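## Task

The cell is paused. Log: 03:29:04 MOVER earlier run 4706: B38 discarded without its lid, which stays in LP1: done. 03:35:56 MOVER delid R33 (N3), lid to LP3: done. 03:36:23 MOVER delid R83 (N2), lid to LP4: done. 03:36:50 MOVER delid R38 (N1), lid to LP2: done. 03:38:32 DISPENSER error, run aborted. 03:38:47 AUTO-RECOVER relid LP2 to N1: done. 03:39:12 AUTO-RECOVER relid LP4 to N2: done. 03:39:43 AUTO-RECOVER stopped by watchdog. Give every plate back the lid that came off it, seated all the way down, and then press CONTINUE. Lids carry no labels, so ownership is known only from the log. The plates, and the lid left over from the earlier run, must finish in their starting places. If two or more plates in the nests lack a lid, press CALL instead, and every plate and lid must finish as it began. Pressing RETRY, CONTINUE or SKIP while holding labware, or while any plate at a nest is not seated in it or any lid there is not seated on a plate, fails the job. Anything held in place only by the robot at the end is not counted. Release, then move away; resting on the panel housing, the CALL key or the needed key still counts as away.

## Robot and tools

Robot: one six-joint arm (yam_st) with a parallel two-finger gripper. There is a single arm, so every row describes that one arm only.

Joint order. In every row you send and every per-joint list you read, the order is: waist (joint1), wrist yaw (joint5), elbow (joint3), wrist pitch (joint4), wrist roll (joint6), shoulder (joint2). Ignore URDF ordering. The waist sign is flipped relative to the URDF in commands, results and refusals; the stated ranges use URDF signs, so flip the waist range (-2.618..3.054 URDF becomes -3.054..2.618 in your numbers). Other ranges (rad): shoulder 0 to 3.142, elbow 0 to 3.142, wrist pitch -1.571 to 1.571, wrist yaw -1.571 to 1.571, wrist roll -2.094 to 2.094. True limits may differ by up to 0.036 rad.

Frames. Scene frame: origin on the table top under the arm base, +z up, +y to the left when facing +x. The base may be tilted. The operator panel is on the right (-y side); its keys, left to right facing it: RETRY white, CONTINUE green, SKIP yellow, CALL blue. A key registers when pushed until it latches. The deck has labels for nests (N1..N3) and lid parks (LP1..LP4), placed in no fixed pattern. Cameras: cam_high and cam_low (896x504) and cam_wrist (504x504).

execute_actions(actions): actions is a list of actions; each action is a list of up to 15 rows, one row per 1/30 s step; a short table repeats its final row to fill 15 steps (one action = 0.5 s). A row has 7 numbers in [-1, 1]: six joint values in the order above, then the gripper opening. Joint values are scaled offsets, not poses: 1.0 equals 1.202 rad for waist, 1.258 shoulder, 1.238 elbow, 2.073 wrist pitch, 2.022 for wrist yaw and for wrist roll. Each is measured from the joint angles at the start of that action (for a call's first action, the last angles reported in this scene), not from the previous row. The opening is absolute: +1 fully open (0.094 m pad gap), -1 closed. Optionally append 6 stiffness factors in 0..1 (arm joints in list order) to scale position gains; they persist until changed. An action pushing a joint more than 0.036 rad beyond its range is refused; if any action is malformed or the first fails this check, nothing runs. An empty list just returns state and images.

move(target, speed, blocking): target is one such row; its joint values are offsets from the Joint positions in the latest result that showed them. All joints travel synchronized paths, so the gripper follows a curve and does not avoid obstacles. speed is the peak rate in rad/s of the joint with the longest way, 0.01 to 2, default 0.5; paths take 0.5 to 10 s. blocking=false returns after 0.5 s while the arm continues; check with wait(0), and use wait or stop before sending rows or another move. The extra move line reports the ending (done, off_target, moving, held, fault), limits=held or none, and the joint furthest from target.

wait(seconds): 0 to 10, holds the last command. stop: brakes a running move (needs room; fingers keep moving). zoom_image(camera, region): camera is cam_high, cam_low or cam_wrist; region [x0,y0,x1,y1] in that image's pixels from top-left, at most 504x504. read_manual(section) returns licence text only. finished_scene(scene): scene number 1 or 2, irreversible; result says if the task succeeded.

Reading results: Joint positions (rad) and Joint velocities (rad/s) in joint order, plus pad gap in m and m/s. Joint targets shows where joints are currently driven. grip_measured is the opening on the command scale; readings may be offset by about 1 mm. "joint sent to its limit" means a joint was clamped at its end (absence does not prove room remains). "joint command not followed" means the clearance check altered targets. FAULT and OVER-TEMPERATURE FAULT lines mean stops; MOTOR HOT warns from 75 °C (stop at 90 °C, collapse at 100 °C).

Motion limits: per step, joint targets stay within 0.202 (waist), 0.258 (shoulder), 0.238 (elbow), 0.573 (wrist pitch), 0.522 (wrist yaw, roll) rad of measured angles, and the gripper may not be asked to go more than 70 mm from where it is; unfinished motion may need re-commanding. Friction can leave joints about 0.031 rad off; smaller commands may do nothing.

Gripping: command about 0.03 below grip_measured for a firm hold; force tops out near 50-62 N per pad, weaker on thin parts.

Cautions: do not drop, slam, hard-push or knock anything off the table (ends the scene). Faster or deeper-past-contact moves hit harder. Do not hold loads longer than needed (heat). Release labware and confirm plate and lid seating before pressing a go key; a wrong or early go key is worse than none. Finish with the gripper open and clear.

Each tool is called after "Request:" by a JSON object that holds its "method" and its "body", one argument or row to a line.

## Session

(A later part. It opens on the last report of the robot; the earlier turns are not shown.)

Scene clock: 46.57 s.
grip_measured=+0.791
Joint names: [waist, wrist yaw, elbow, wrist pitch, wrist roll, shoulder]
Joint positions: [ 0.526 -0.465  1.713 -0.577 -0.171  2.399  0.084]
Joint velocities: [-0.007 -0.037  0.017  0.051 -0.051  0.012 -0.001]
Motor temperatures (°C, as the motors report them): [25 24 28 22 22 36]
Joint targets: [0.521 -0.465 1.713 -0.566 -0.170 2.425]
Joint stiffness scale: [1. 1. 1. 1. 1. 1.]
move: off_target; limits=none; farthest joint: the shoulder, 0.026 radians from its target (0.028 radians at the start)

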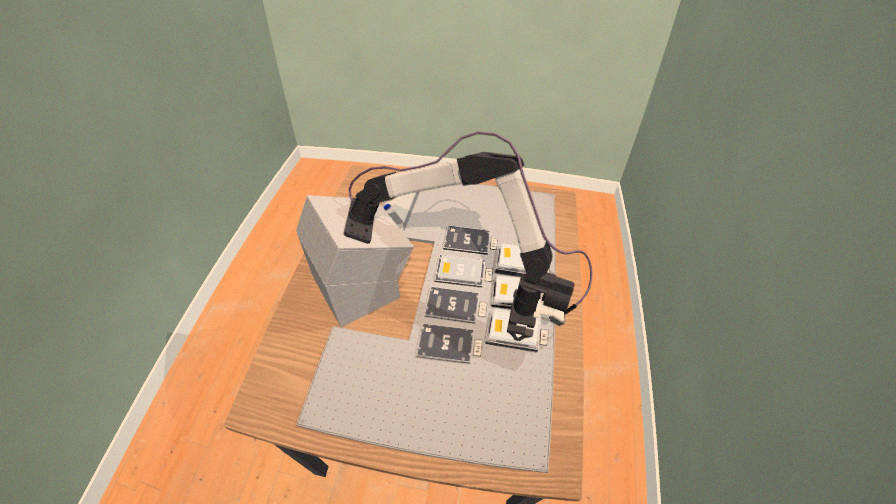

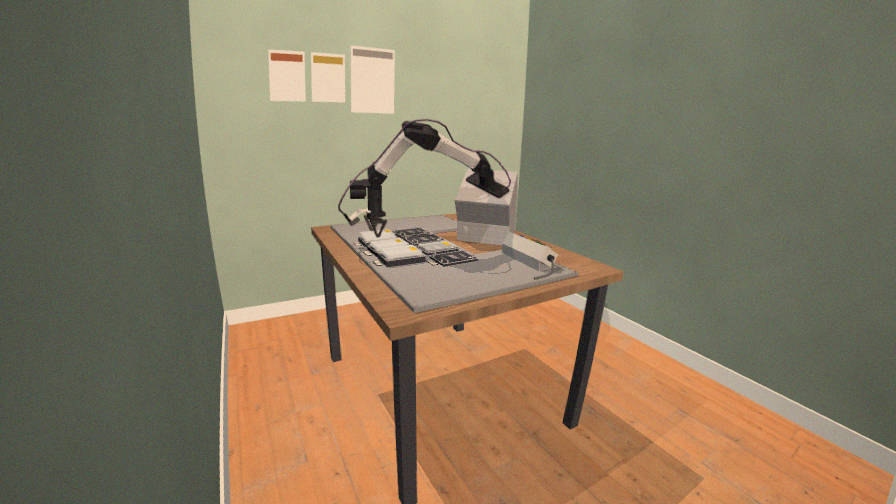

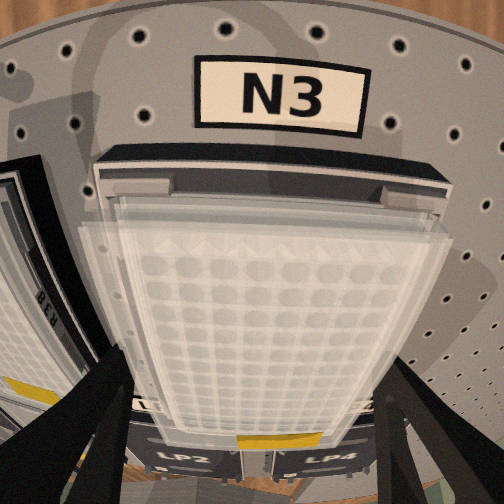

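Request:
{"method": "move", "body": {
  "target": [0,0.0095,0,-0.015,0.009,-0.022,0.76],
  "speed": 0.03
}}

Request:
{"method": "zoom_image", "body": {
  "camera": "cam_wrist",
  "region": [60, 150, 260, 290]
}}

Request:
{"method": "zoom_image", "body": {
  "camera": "cam_wrist",
  "region": [280, 160, 480, 300]
}}

Request:
{"method": "zoom_image", "body": {
  "camera": "cam_wrist",
  "region": [130, 370, 390, 470]
}}

Scene clock: 51.57 s.
grip_measured=+0.791
Joint names: [waist, wrist yaw, elbow, wrist pitch, wrist roll, shoulder]
Joint positions: [ 0.526 -0.456  1.713 -0.59  -0.158  2.399  0.084]
Joint velocities: [ 0.017 -0.007 -0.027  0.007 -0.007 -0.007 -0.001]
Motor temperatures (°C, as the motors report them): [26 24 29 22 22 37]
Joint targets: [0.526 -0.445 1.713 -0.608 -0.152 2.371]
Joint stiffness scale: [1. 1. 1. 1. 1. 1.]
move: off_target; limits=none; farthest joint: the shoulder, 0.028 radians from its target (0.028 radians at the start)

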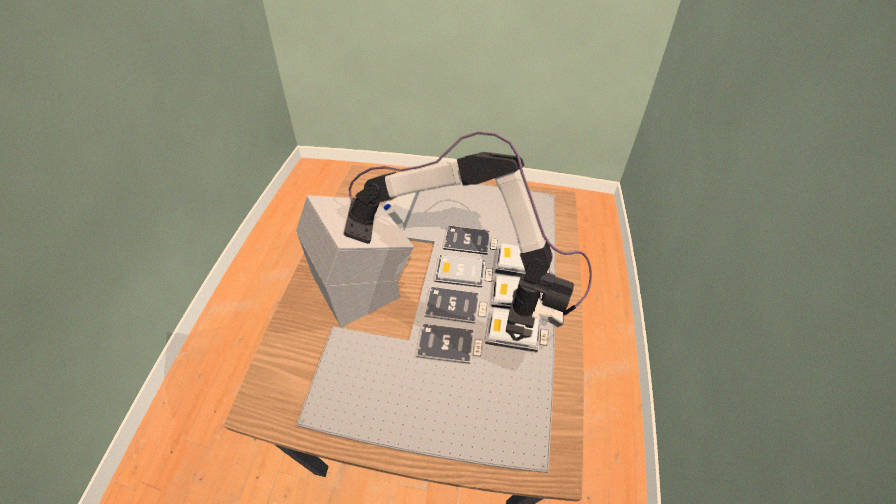

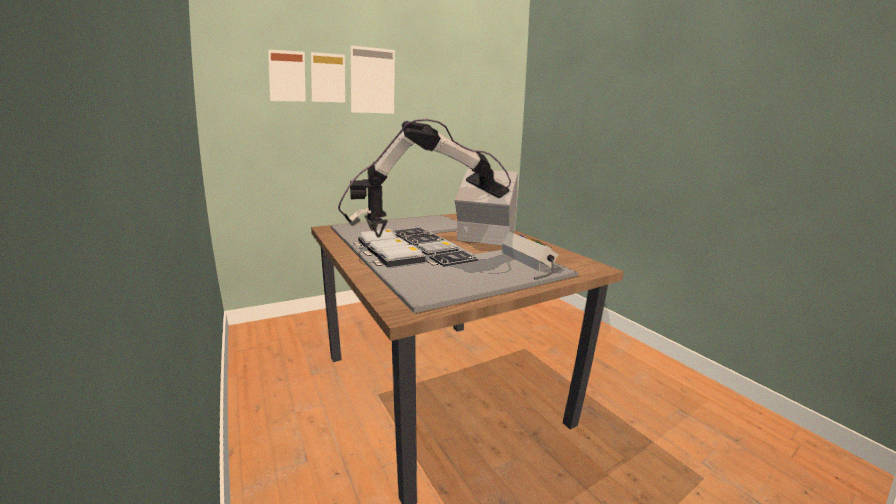

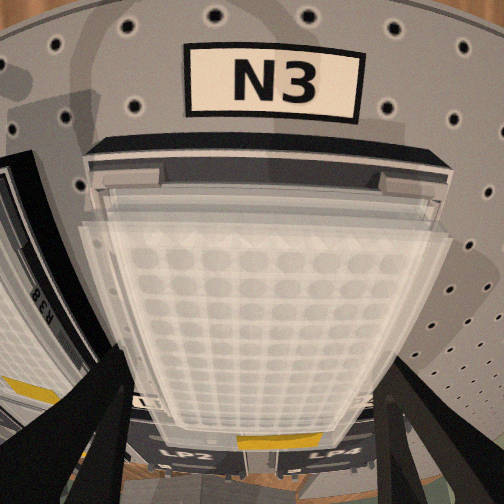

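Region (60, 150, 260, 290) of cam_wrist's 504x504 image, scaled by 2.520, with more detail than that image has; it fills the top 353 rows of this view, and the rest is white.

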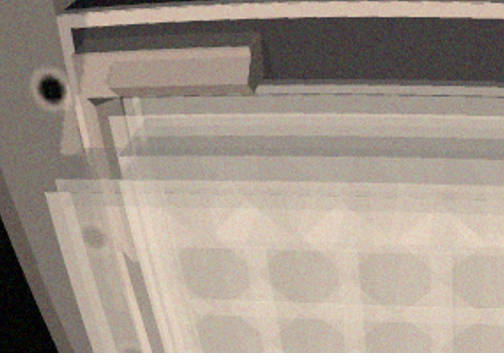

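Region (280, 160, 480, 300) of cam_wrist's 504x504 image, scaled by 2.520, with more detail than that image has; it fills the top 353 rows of this view, and the rest is white.

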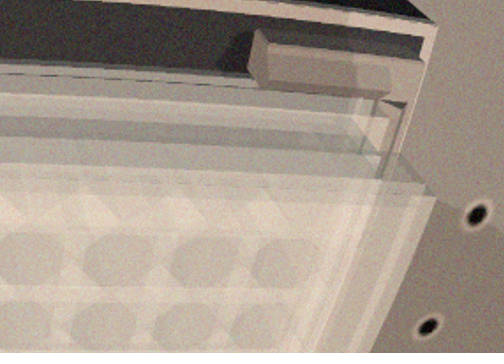

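Region (130, 370, 390, 470) of cam_wrist's 504x504 image, scaled by 1.938, with more detail than that image has; it fills the top 194 rows of this view, and the rest is white.

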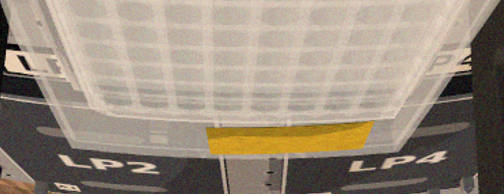

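Request:
{"method": "move", "body": {
  "target": [0,0.0075,0,0.011,0,-0.015,0.76],
  "speed": 0.03
}}

Request:
{"method": "move", "body": {
  "target": [-0.003,0,0,0.008,0,0.023,0.76],
  "speed": 0.02
}}

Scene clock: 54.43 s.
grip_measured=+0.791
Joint names: [waist, wrist yaw, elbow, wrist pitch, wrist roll, shoulder]
Joint positions: [ 0.526 -0.452  1.713 -0.585 -0.158  2.399  0.084]
Joint velocities: [-0.007 -0.051  0.012  0.007 -0.081 -0.012 -0.001]
Motor temperatures (°C, as the motors report them): [26 24 29 22 22 38]
Joint targets: [0.526 -0.441 1.713 -0.567 -0.158 2.380]
Joint stiffness scale: [1. 1. 1. 1. 1. 1.]
move: done; limits=none; farthest joint: the shoulder, 0.019 radians from its target (0.019 radians at the start)

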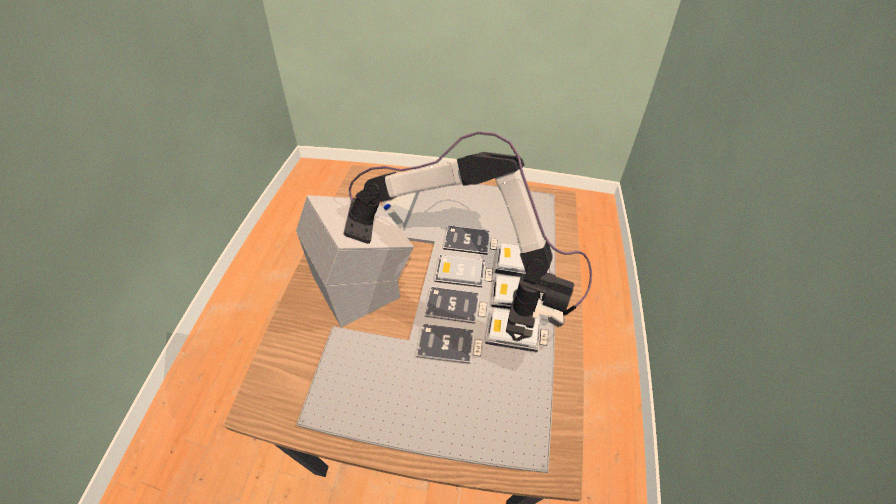

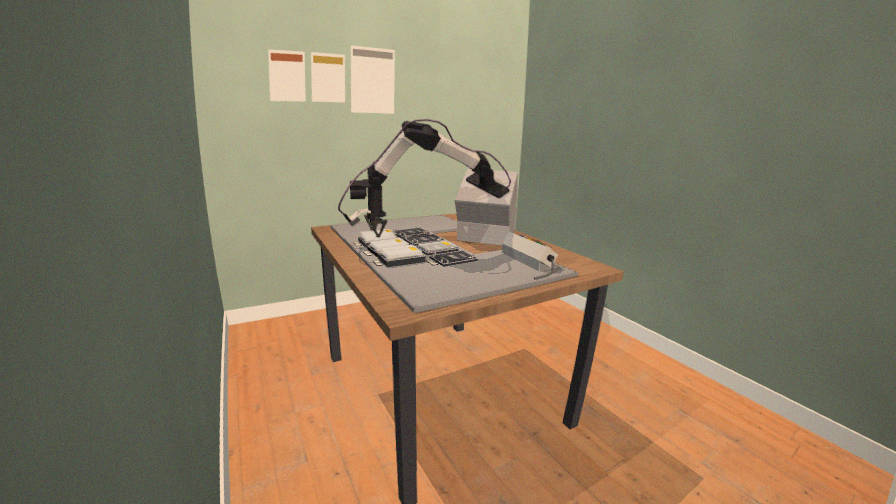

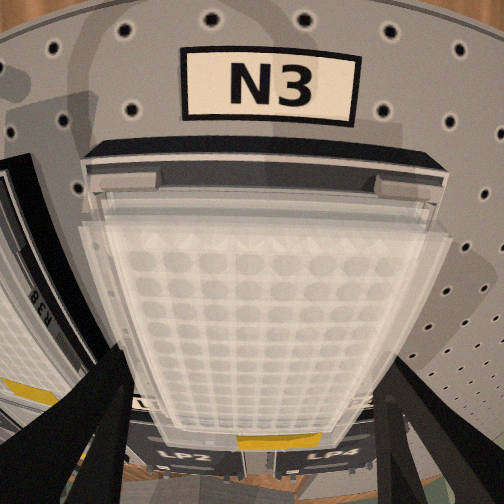

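Scene clock: 56.17 s.
grip_measured=+0.791
Joint names: [waist, wrist yaw, elbow, wrist pitch, wrist roll, shoulder]
Joint positions: [ 0.525 -0.454  1.713 -0.577 -0.158  2.41   0.084]
Joint velocities: [ 0.007  0.007  0.012  0.007 -0.022  0.012 -0.   ]
Motor temperatures (°C, as the motors report them): [26 24 29 22 22 38]
Joint targets: [0.522 -0.452 1.713 -0.568 -0.157 2.428]
Joint stiffness scale: [1. 1. 1. 1. 1. 1.]
move: done; limits=none; farthest joint: the shoulder, 0.018 radians from its target (0.029 radians at the start)

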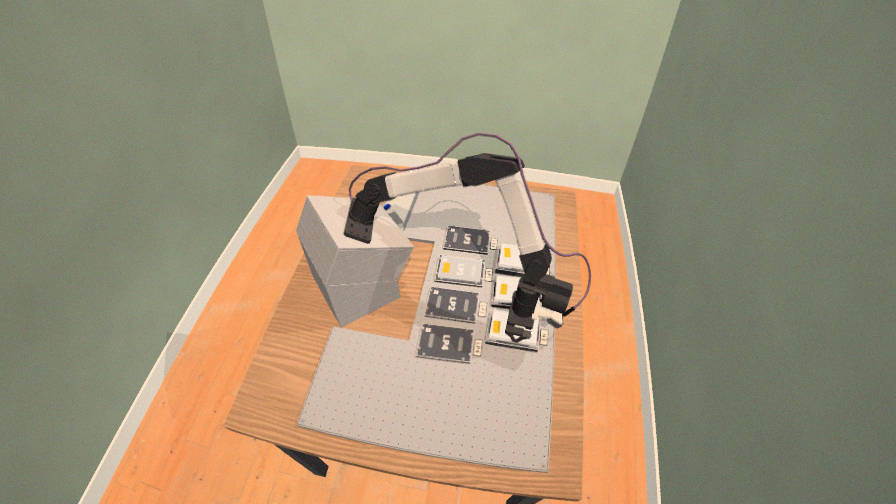

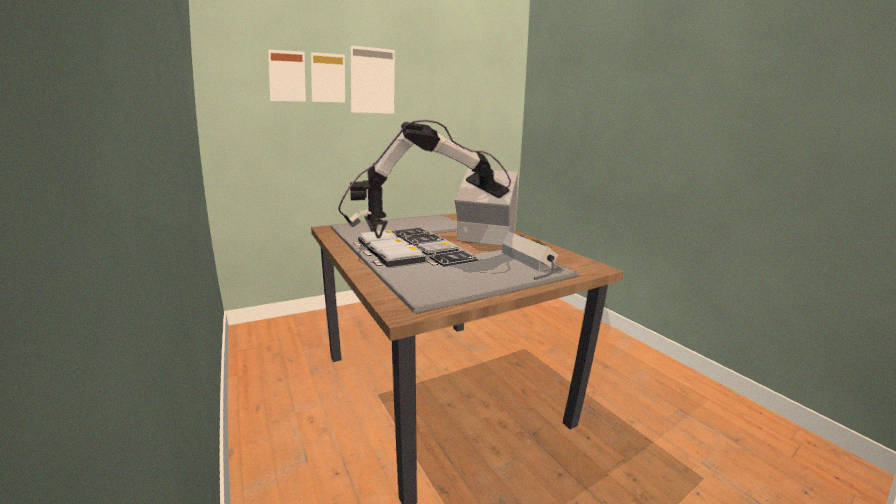

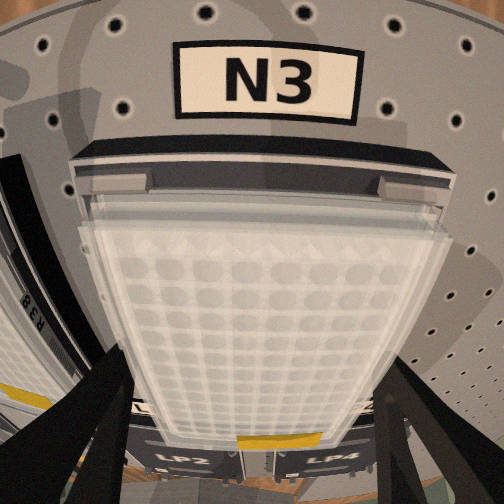

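Request:
{"method": "move", "body": {
  "target": [-0.007,0,0,0.012,0,0.024,0.76],
  "speed": 0.02
}}

Request:
{"method": "move", "body": {
  "target": [0,0,0,0,0,0,1]
}}

Request:
{"method": "move", "body": {
  "target": [0.05,-0.008,-0.04,-0.07,-0.02,-0.14,1],
  "speed": 0.12
}}

Request:
{"method": "zoom_image", "body": {
  "camera": "cam_low",
  "region": [345, 215, 435, 275]
}}

Request:
{"method": "zoom_image", "body": {
  "camera": "cam_high",
  "region": [340, 150, 460, 250]
}}

Scene clock: 60.77 s.
grip_measured=+0.791
Joint names: [waist, wrist yaw, elbow, wrist pitch, wrist roll, shoulder]
Joint positions: [ 0.523 -0.454  1.713 -0.57  -0.158  2.413  0.084]
Joint velocities: [ 0.002  0.037 -0.007 -0.007  0.037 -0.007  0.   ]
Motor temperatures (°C, as the motors report them): [26 24 29 22 22 39]
Joint targets: [0.517 -0.454 1.713 -0.552 -0.158 2.440]
Joint stiffness scale: [1. 1. 1. 1. 1. 1.]
move: off_target; limits=none; farthest joint: the shoulder, 0.027 radians from its target (0.030 radians at the start)

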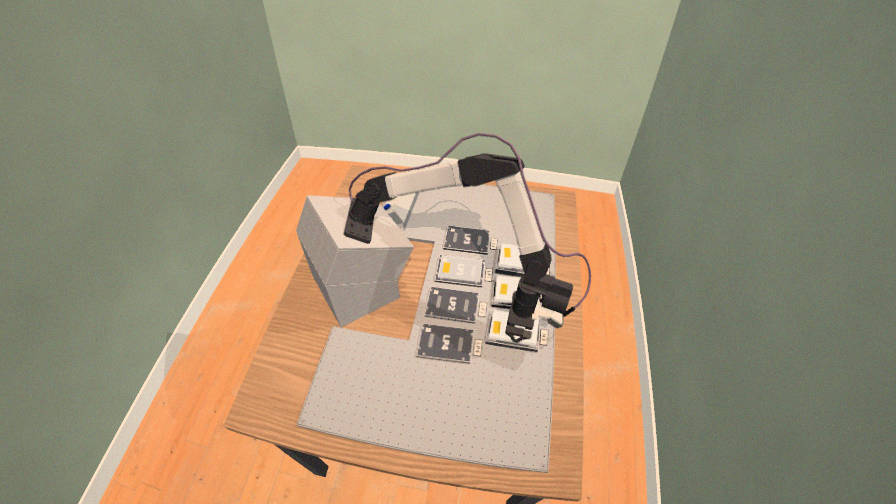

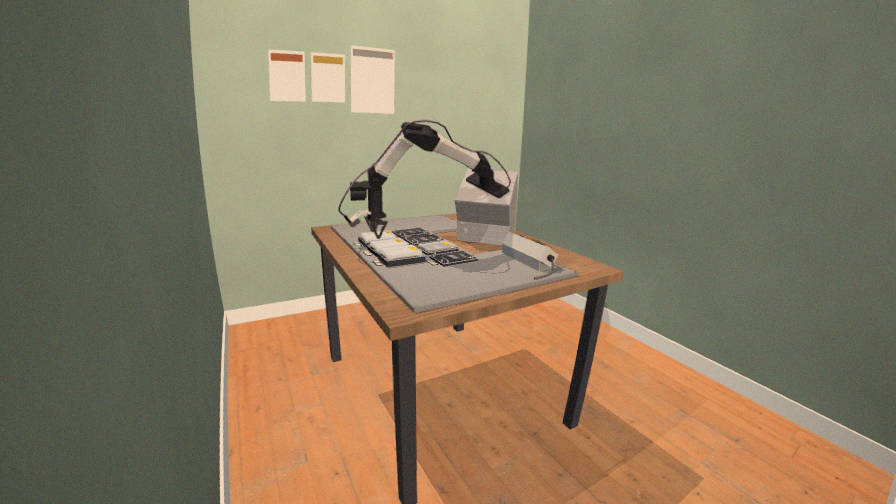

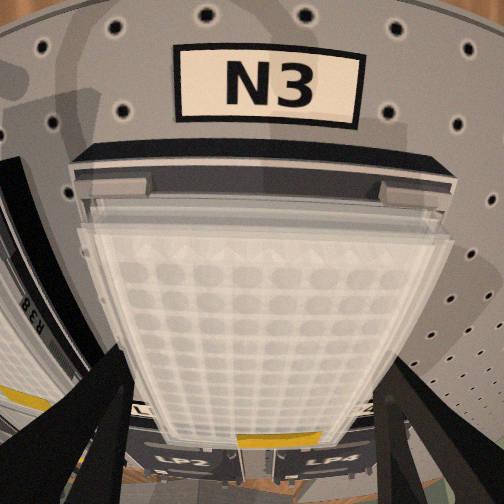

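Scene clock: 61.27 s.
grip_measured=+1.000
Joint names: [waist, wrist yaw, elbow, wrist pitch, wrist roll, shoulder]
Joint positions: [ 0.523 -0.454  1.713 -0.57  -0.158  2.413  0.094]
Joint velocities: [-0.012 -0.051 -0.012  0.037 -0.037 -0.017  0.   ]
Motor temperatures (°C, as the motors report them): [26 24 29 22 22 39]
Joint targets: [0.523 -0.454 1.713 -0.570 -0.158 2.413]
Joint stiffness scale: [1. 1. 1. 1. 1. 1.]
move: done; limits=none; farthest joint: the waist, 0.000 radians from its target (0.000 radians at the start)

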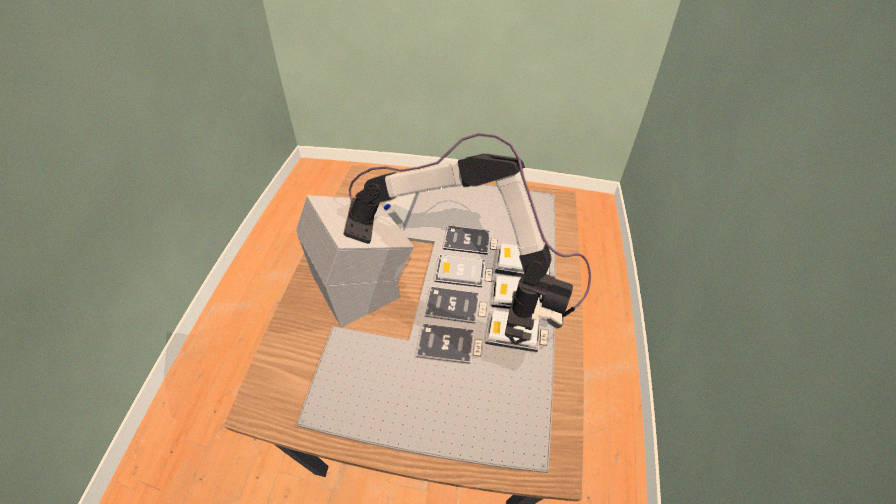

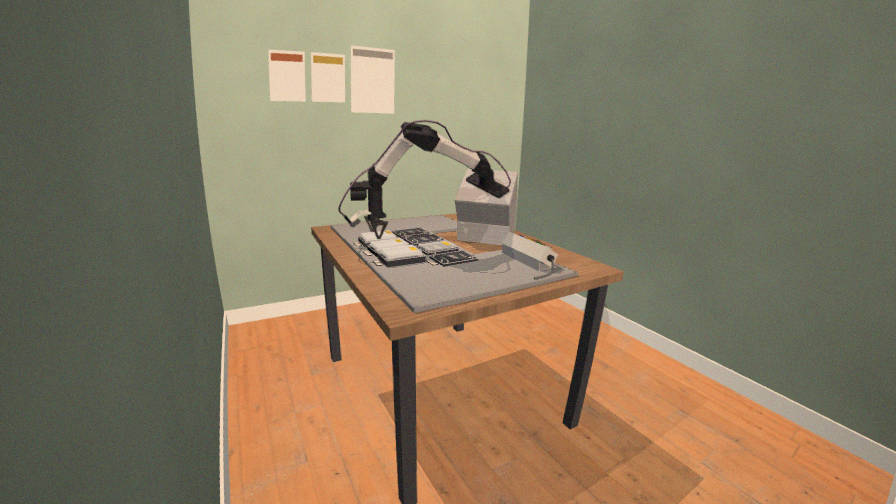

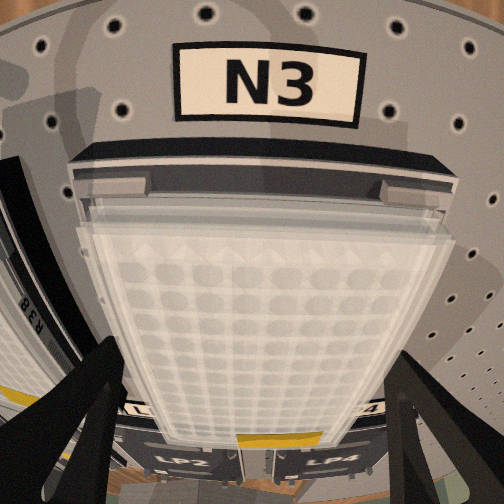

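Scene clock: 63.23 s.
grip_measured=+1.000
Joint names: [waist, wrist yaw, elbow, wrist pitch, wrist roll, shoulder]
Joint positions: [ 0.573 -0.46   1.686 -0.698 -0.193  2.262  0.094]
Joint velocities: [ 0.002 -0.022 -0.012 -0.007 -0.066 -0.007  0.   ]
Motor temperatures (°C, as the motors report them): [26 24 29 22 22 40]
Joint targets: [0.583 -0.470 1.664 -0.716 -0.198 2.237]
Joint stiffness scale: [1. 1. 1. 1. 1. 1.]
move: off_target; limits=none; farthest joint: the shoulder, 0.025 radians from its target (0.176 radians at the start)

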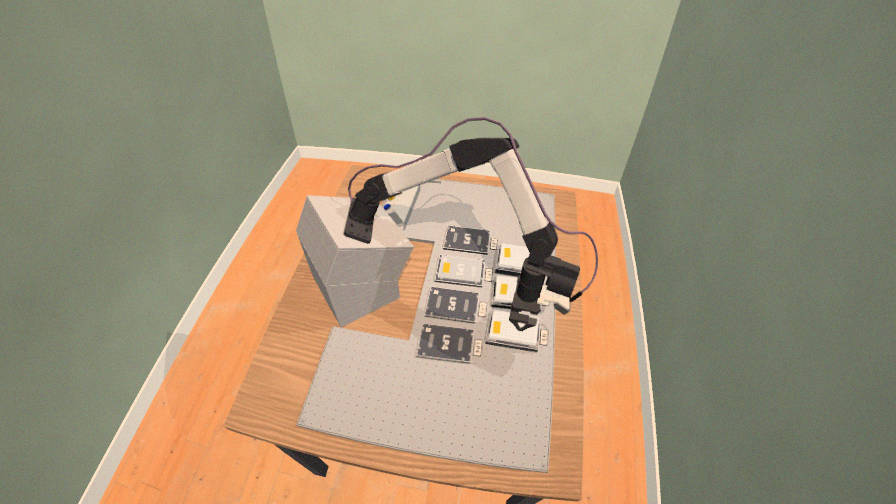

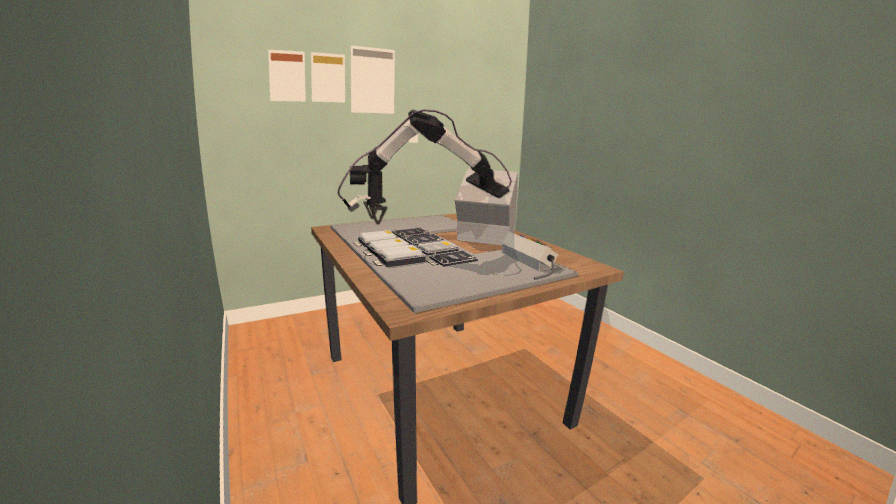

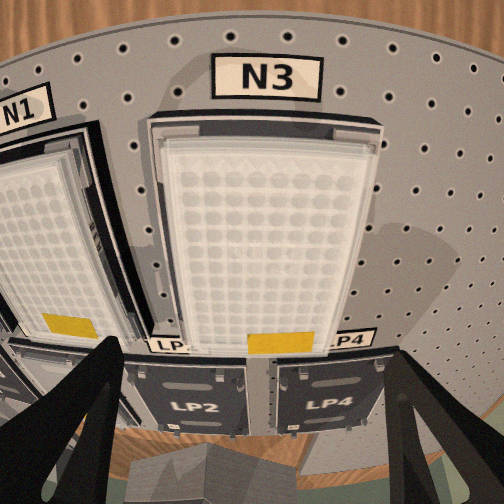

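Region (345, 215, 435, 275) of cam_low's 896x504 image, scaled by 5.600, with more detail than that image has.

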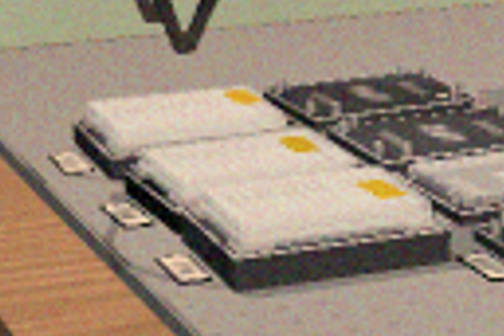

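Region (340, 150, 460, 250) of cam_high's 896x504 image, scaled by 4.200, with more detail than that image has.

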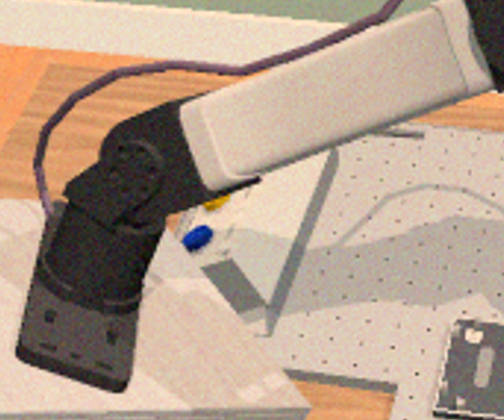

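Request:
{"method": "execute_actions", "body": {
  "actions": []
}}

Scene clock: 69.77 s.
grip_measured=+1.000
Joint names: [waist, wrist yaw, elbow, wrist pitch, wrist roll, shoulder]
Joint positions: [ 0.573 -0.46   1.686 -0.699 -0.193  2.262  0.094]
Joint velocities: [-0.007  0.051 -0.022 -0.037 -0.095 -0.002  0.   ]
Motor temperatures (°C, as the motors report them): [27 24 28 22 22 42]
Joint targets: [0.583 -0.470 1.664 -0.716 -0.198 2.237]
Joint stiffness scale: [1. 1. 1. 1. 1. 1.]

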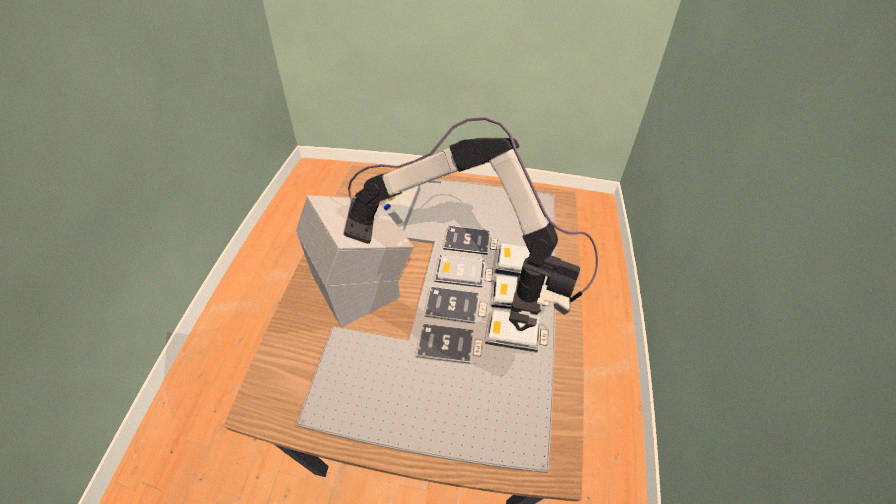

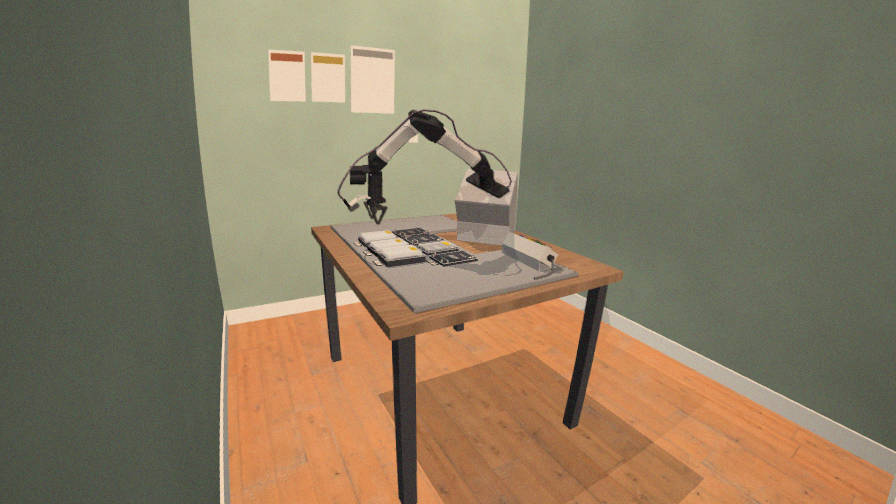

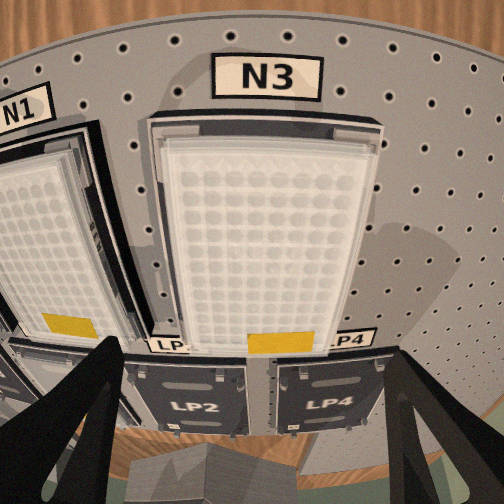

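Request:
{"method": "move", "body": {
  "target": [-0.9, 0.23, -0.53, 0.06, -0.3, -0.57, -1],
  "speed": 0.7
}}

Scene clock: 79.60 s.
grip_measured=-0.981
Joint names: [waist, wrist yaw, elbow, wrist pitch, wrist roll, shoulder]
Joint positions: [-0.507 -0.007  1.052 -0.591 -0.794  1.57   0.001]
Joint velocities: [-0.002 -0.022 -0.002 -0.007 -0.066 -0.002 -0.001]
Motor temperatures (°C, as the motors report them): [27 24 28 22 22 44]
Joint targets: [-0.508 0.005 1.030 -0.574 -0.799 1.545]
Joint stiffness scale: [1. 1. 1. 1. 1. 1.]
move: off_target; limits=none; farthest joint: the shoulder, 0.025 radians from its target (0.717 radians at the start)

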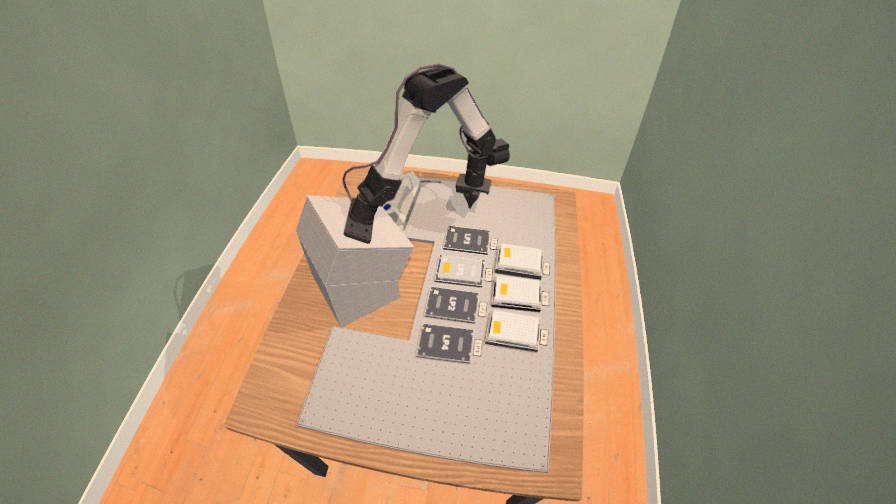

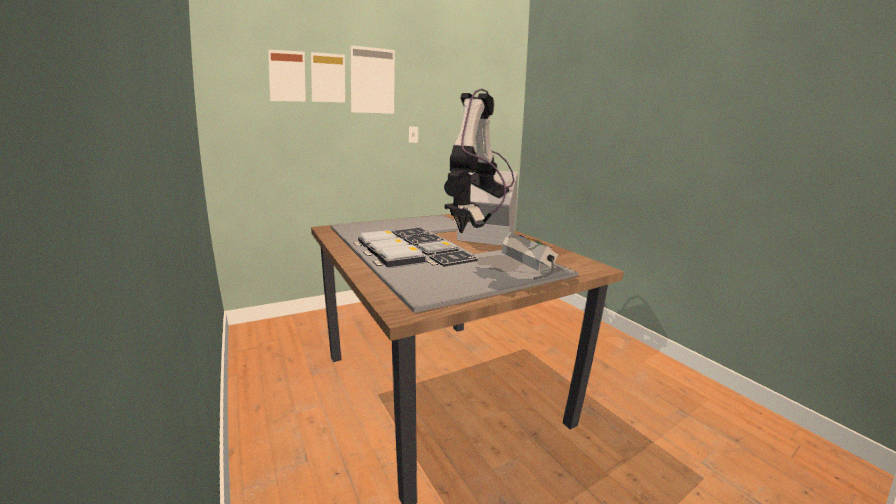

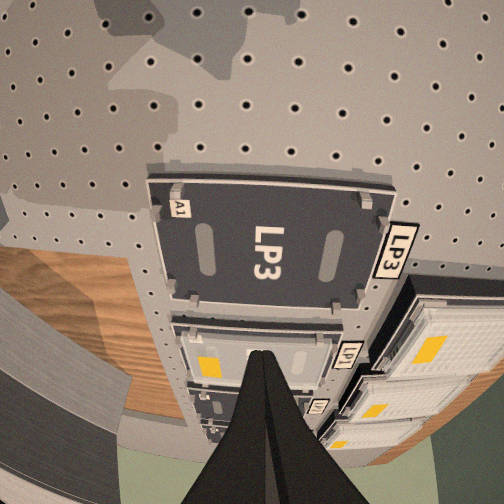

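Request:
{"method": "move", "body": {
  "target": [-0.903, 0.247, -0.024, 0.015, -0.286, 0.157, -1],
  "speed": 0.7
}}

Scene clock: 83.40 s.
grip_measured=-0.981
Joint names: [waist, wrist yaw, elbow, wrist pitch, wrist roll, shoulder]
Joint positions: [-1.59   0.481  1.052 -0.578 -1.366  1.751  0.001]
Joint velocities: [ 0.012 -0.051  0.012 -0.007 -0.051 -0.007  0.   ]
Motor temperatures (°C, as the motors report them): [27 24 28 22 22 43]
Joint targets: [-1.592 0.493 1.022 -0.560 -1.372 1.767]
Joint stiffness scale: [1. 1. 1. 1. 1. 1.]
move: off_target; limits=none; farthest joint: the elbow, 0.030 radians from its target (0.030 radians at the start)

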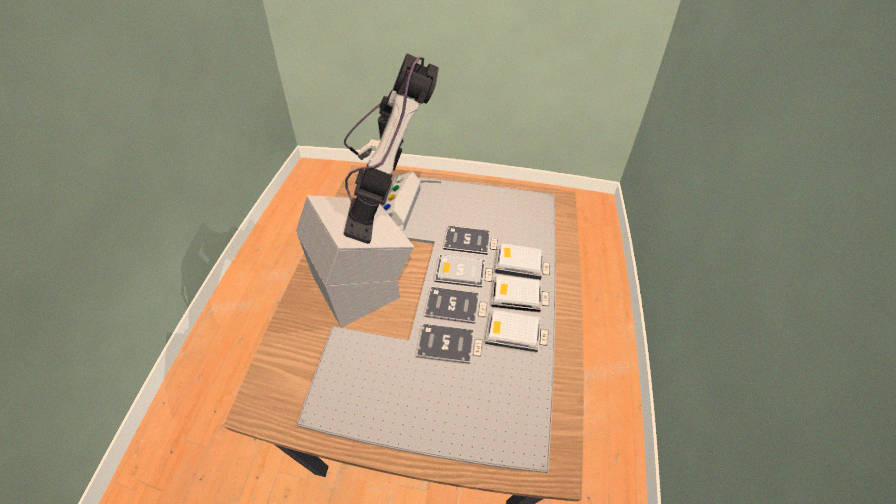

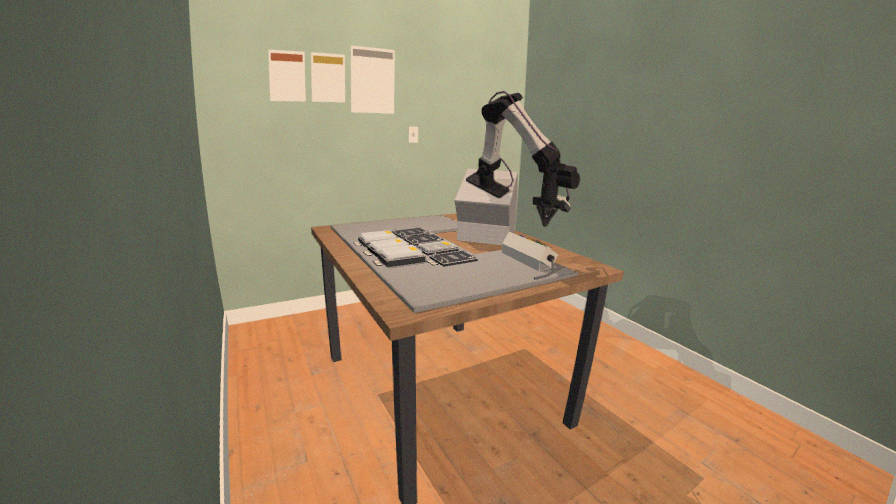

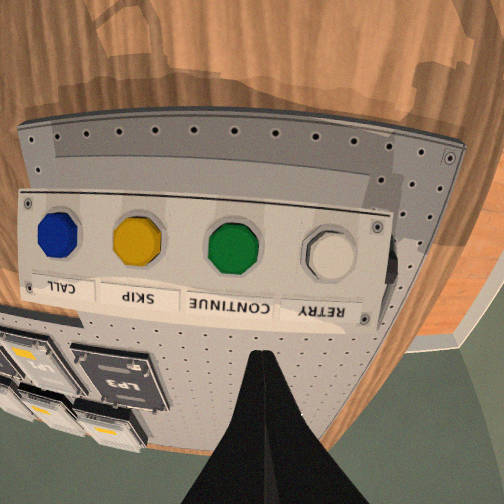

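Request:
{"method": "move", "body": {
  "target": [0.042, -0.01, -0.098, 0.101, -0.026, 0.073, -1],
  "speed": 0.2
}}

Scene clock: 89.60 s.
grip_measured=-0.981
Joint names: [waist, wrist yaw, elbow, wrist pitch, wrist roll, shoulder]
Joint positions: [-1.545  0.469  0.951 -0.388 -1.413  1.828  0.001]
Joint velocities: [ 0.002 -0.066 -0.002 -0.007 -0.007 -0.002 -0.   ]
Motor temperatures (°C, as the motors report them): [26 24 28 22 22 42]
Joint targets: [-1.539 0.460 0.931 -0.369 -1.419 1.843]
Joint stiffness scale: [1. 1. 1. 1. 1. 1.]
move: done; limits=none; farthest joint: the elbow, 0.020 radians from its target (0.121 radians at the start)

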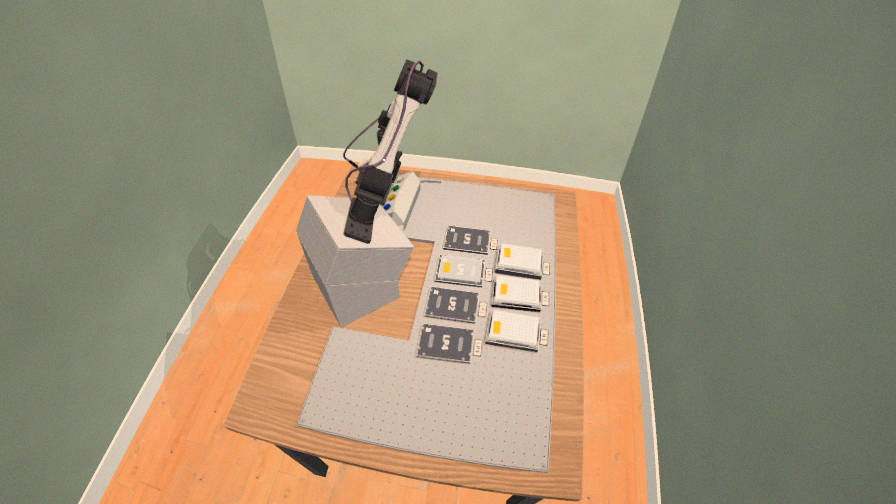

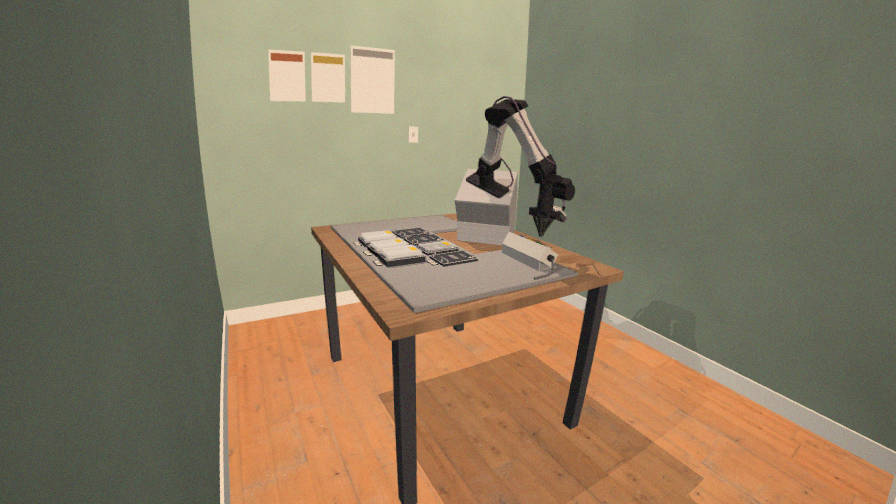

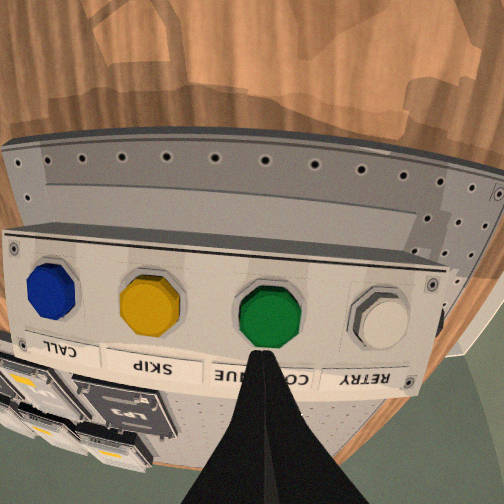

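Request:
{"method": "move", "body": {
  "target": [0.036, -0.01, 0, 0.054, -0.02, 0.075, -1],
  "speed": 0.06
}}

Scene clock: 95.10 s.
grip_measured=-0.981
Joint names: [waist, wrist yaw, elbow, wrist pitch, wrist roll, shoulder]
Joint positions: [-1.508  0.457  0.951 -0.295 -1.448  1.904  0.001]
Joint velocities: [ 0.002  0.037  0.002 -0.037 -0.095 -0.007  0.   ]
Motor temperatures (°C, as the motors report them): [26 24 28 22 22 40]
Joint targets: [-1.501 0.449 0.951 -0.276 -1.454 1.922]
Joint stiffness scale: [1. 1. 1. 1. 1. 1.]
move: done; limits=none; farthest joint: the shoulder, 0.019 radians from its target (0.095 radians at the start)

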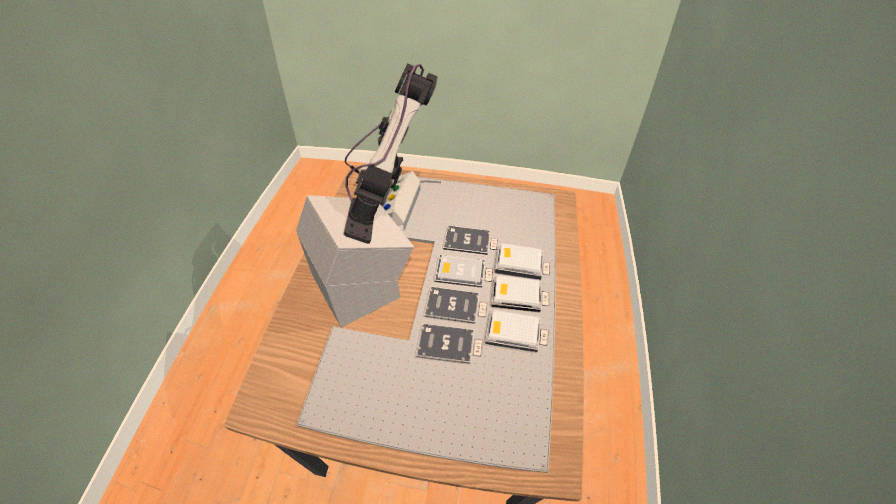

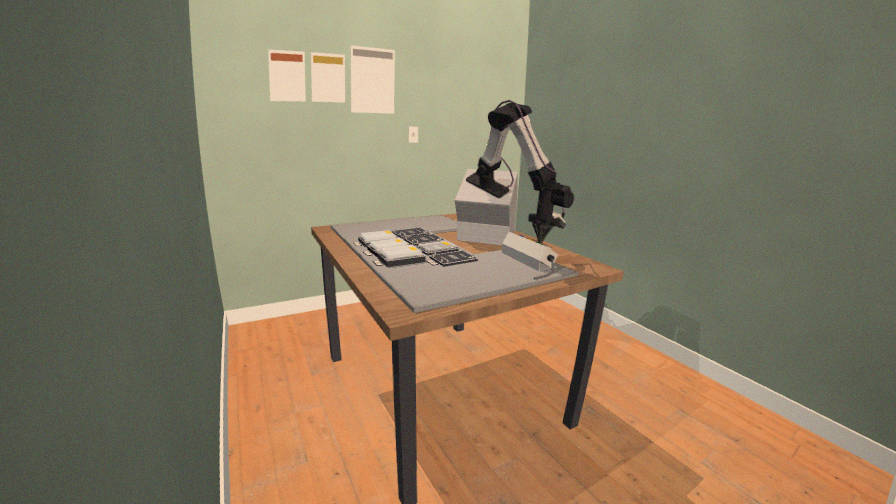

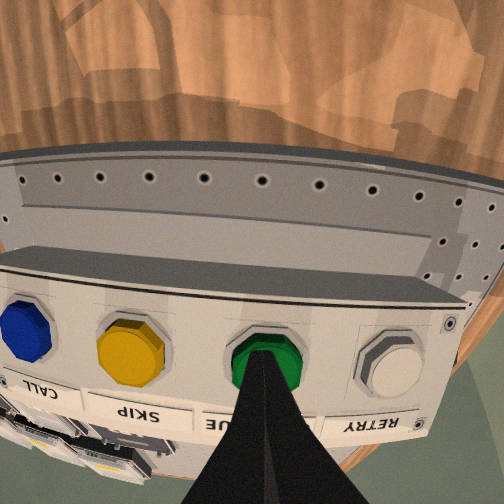

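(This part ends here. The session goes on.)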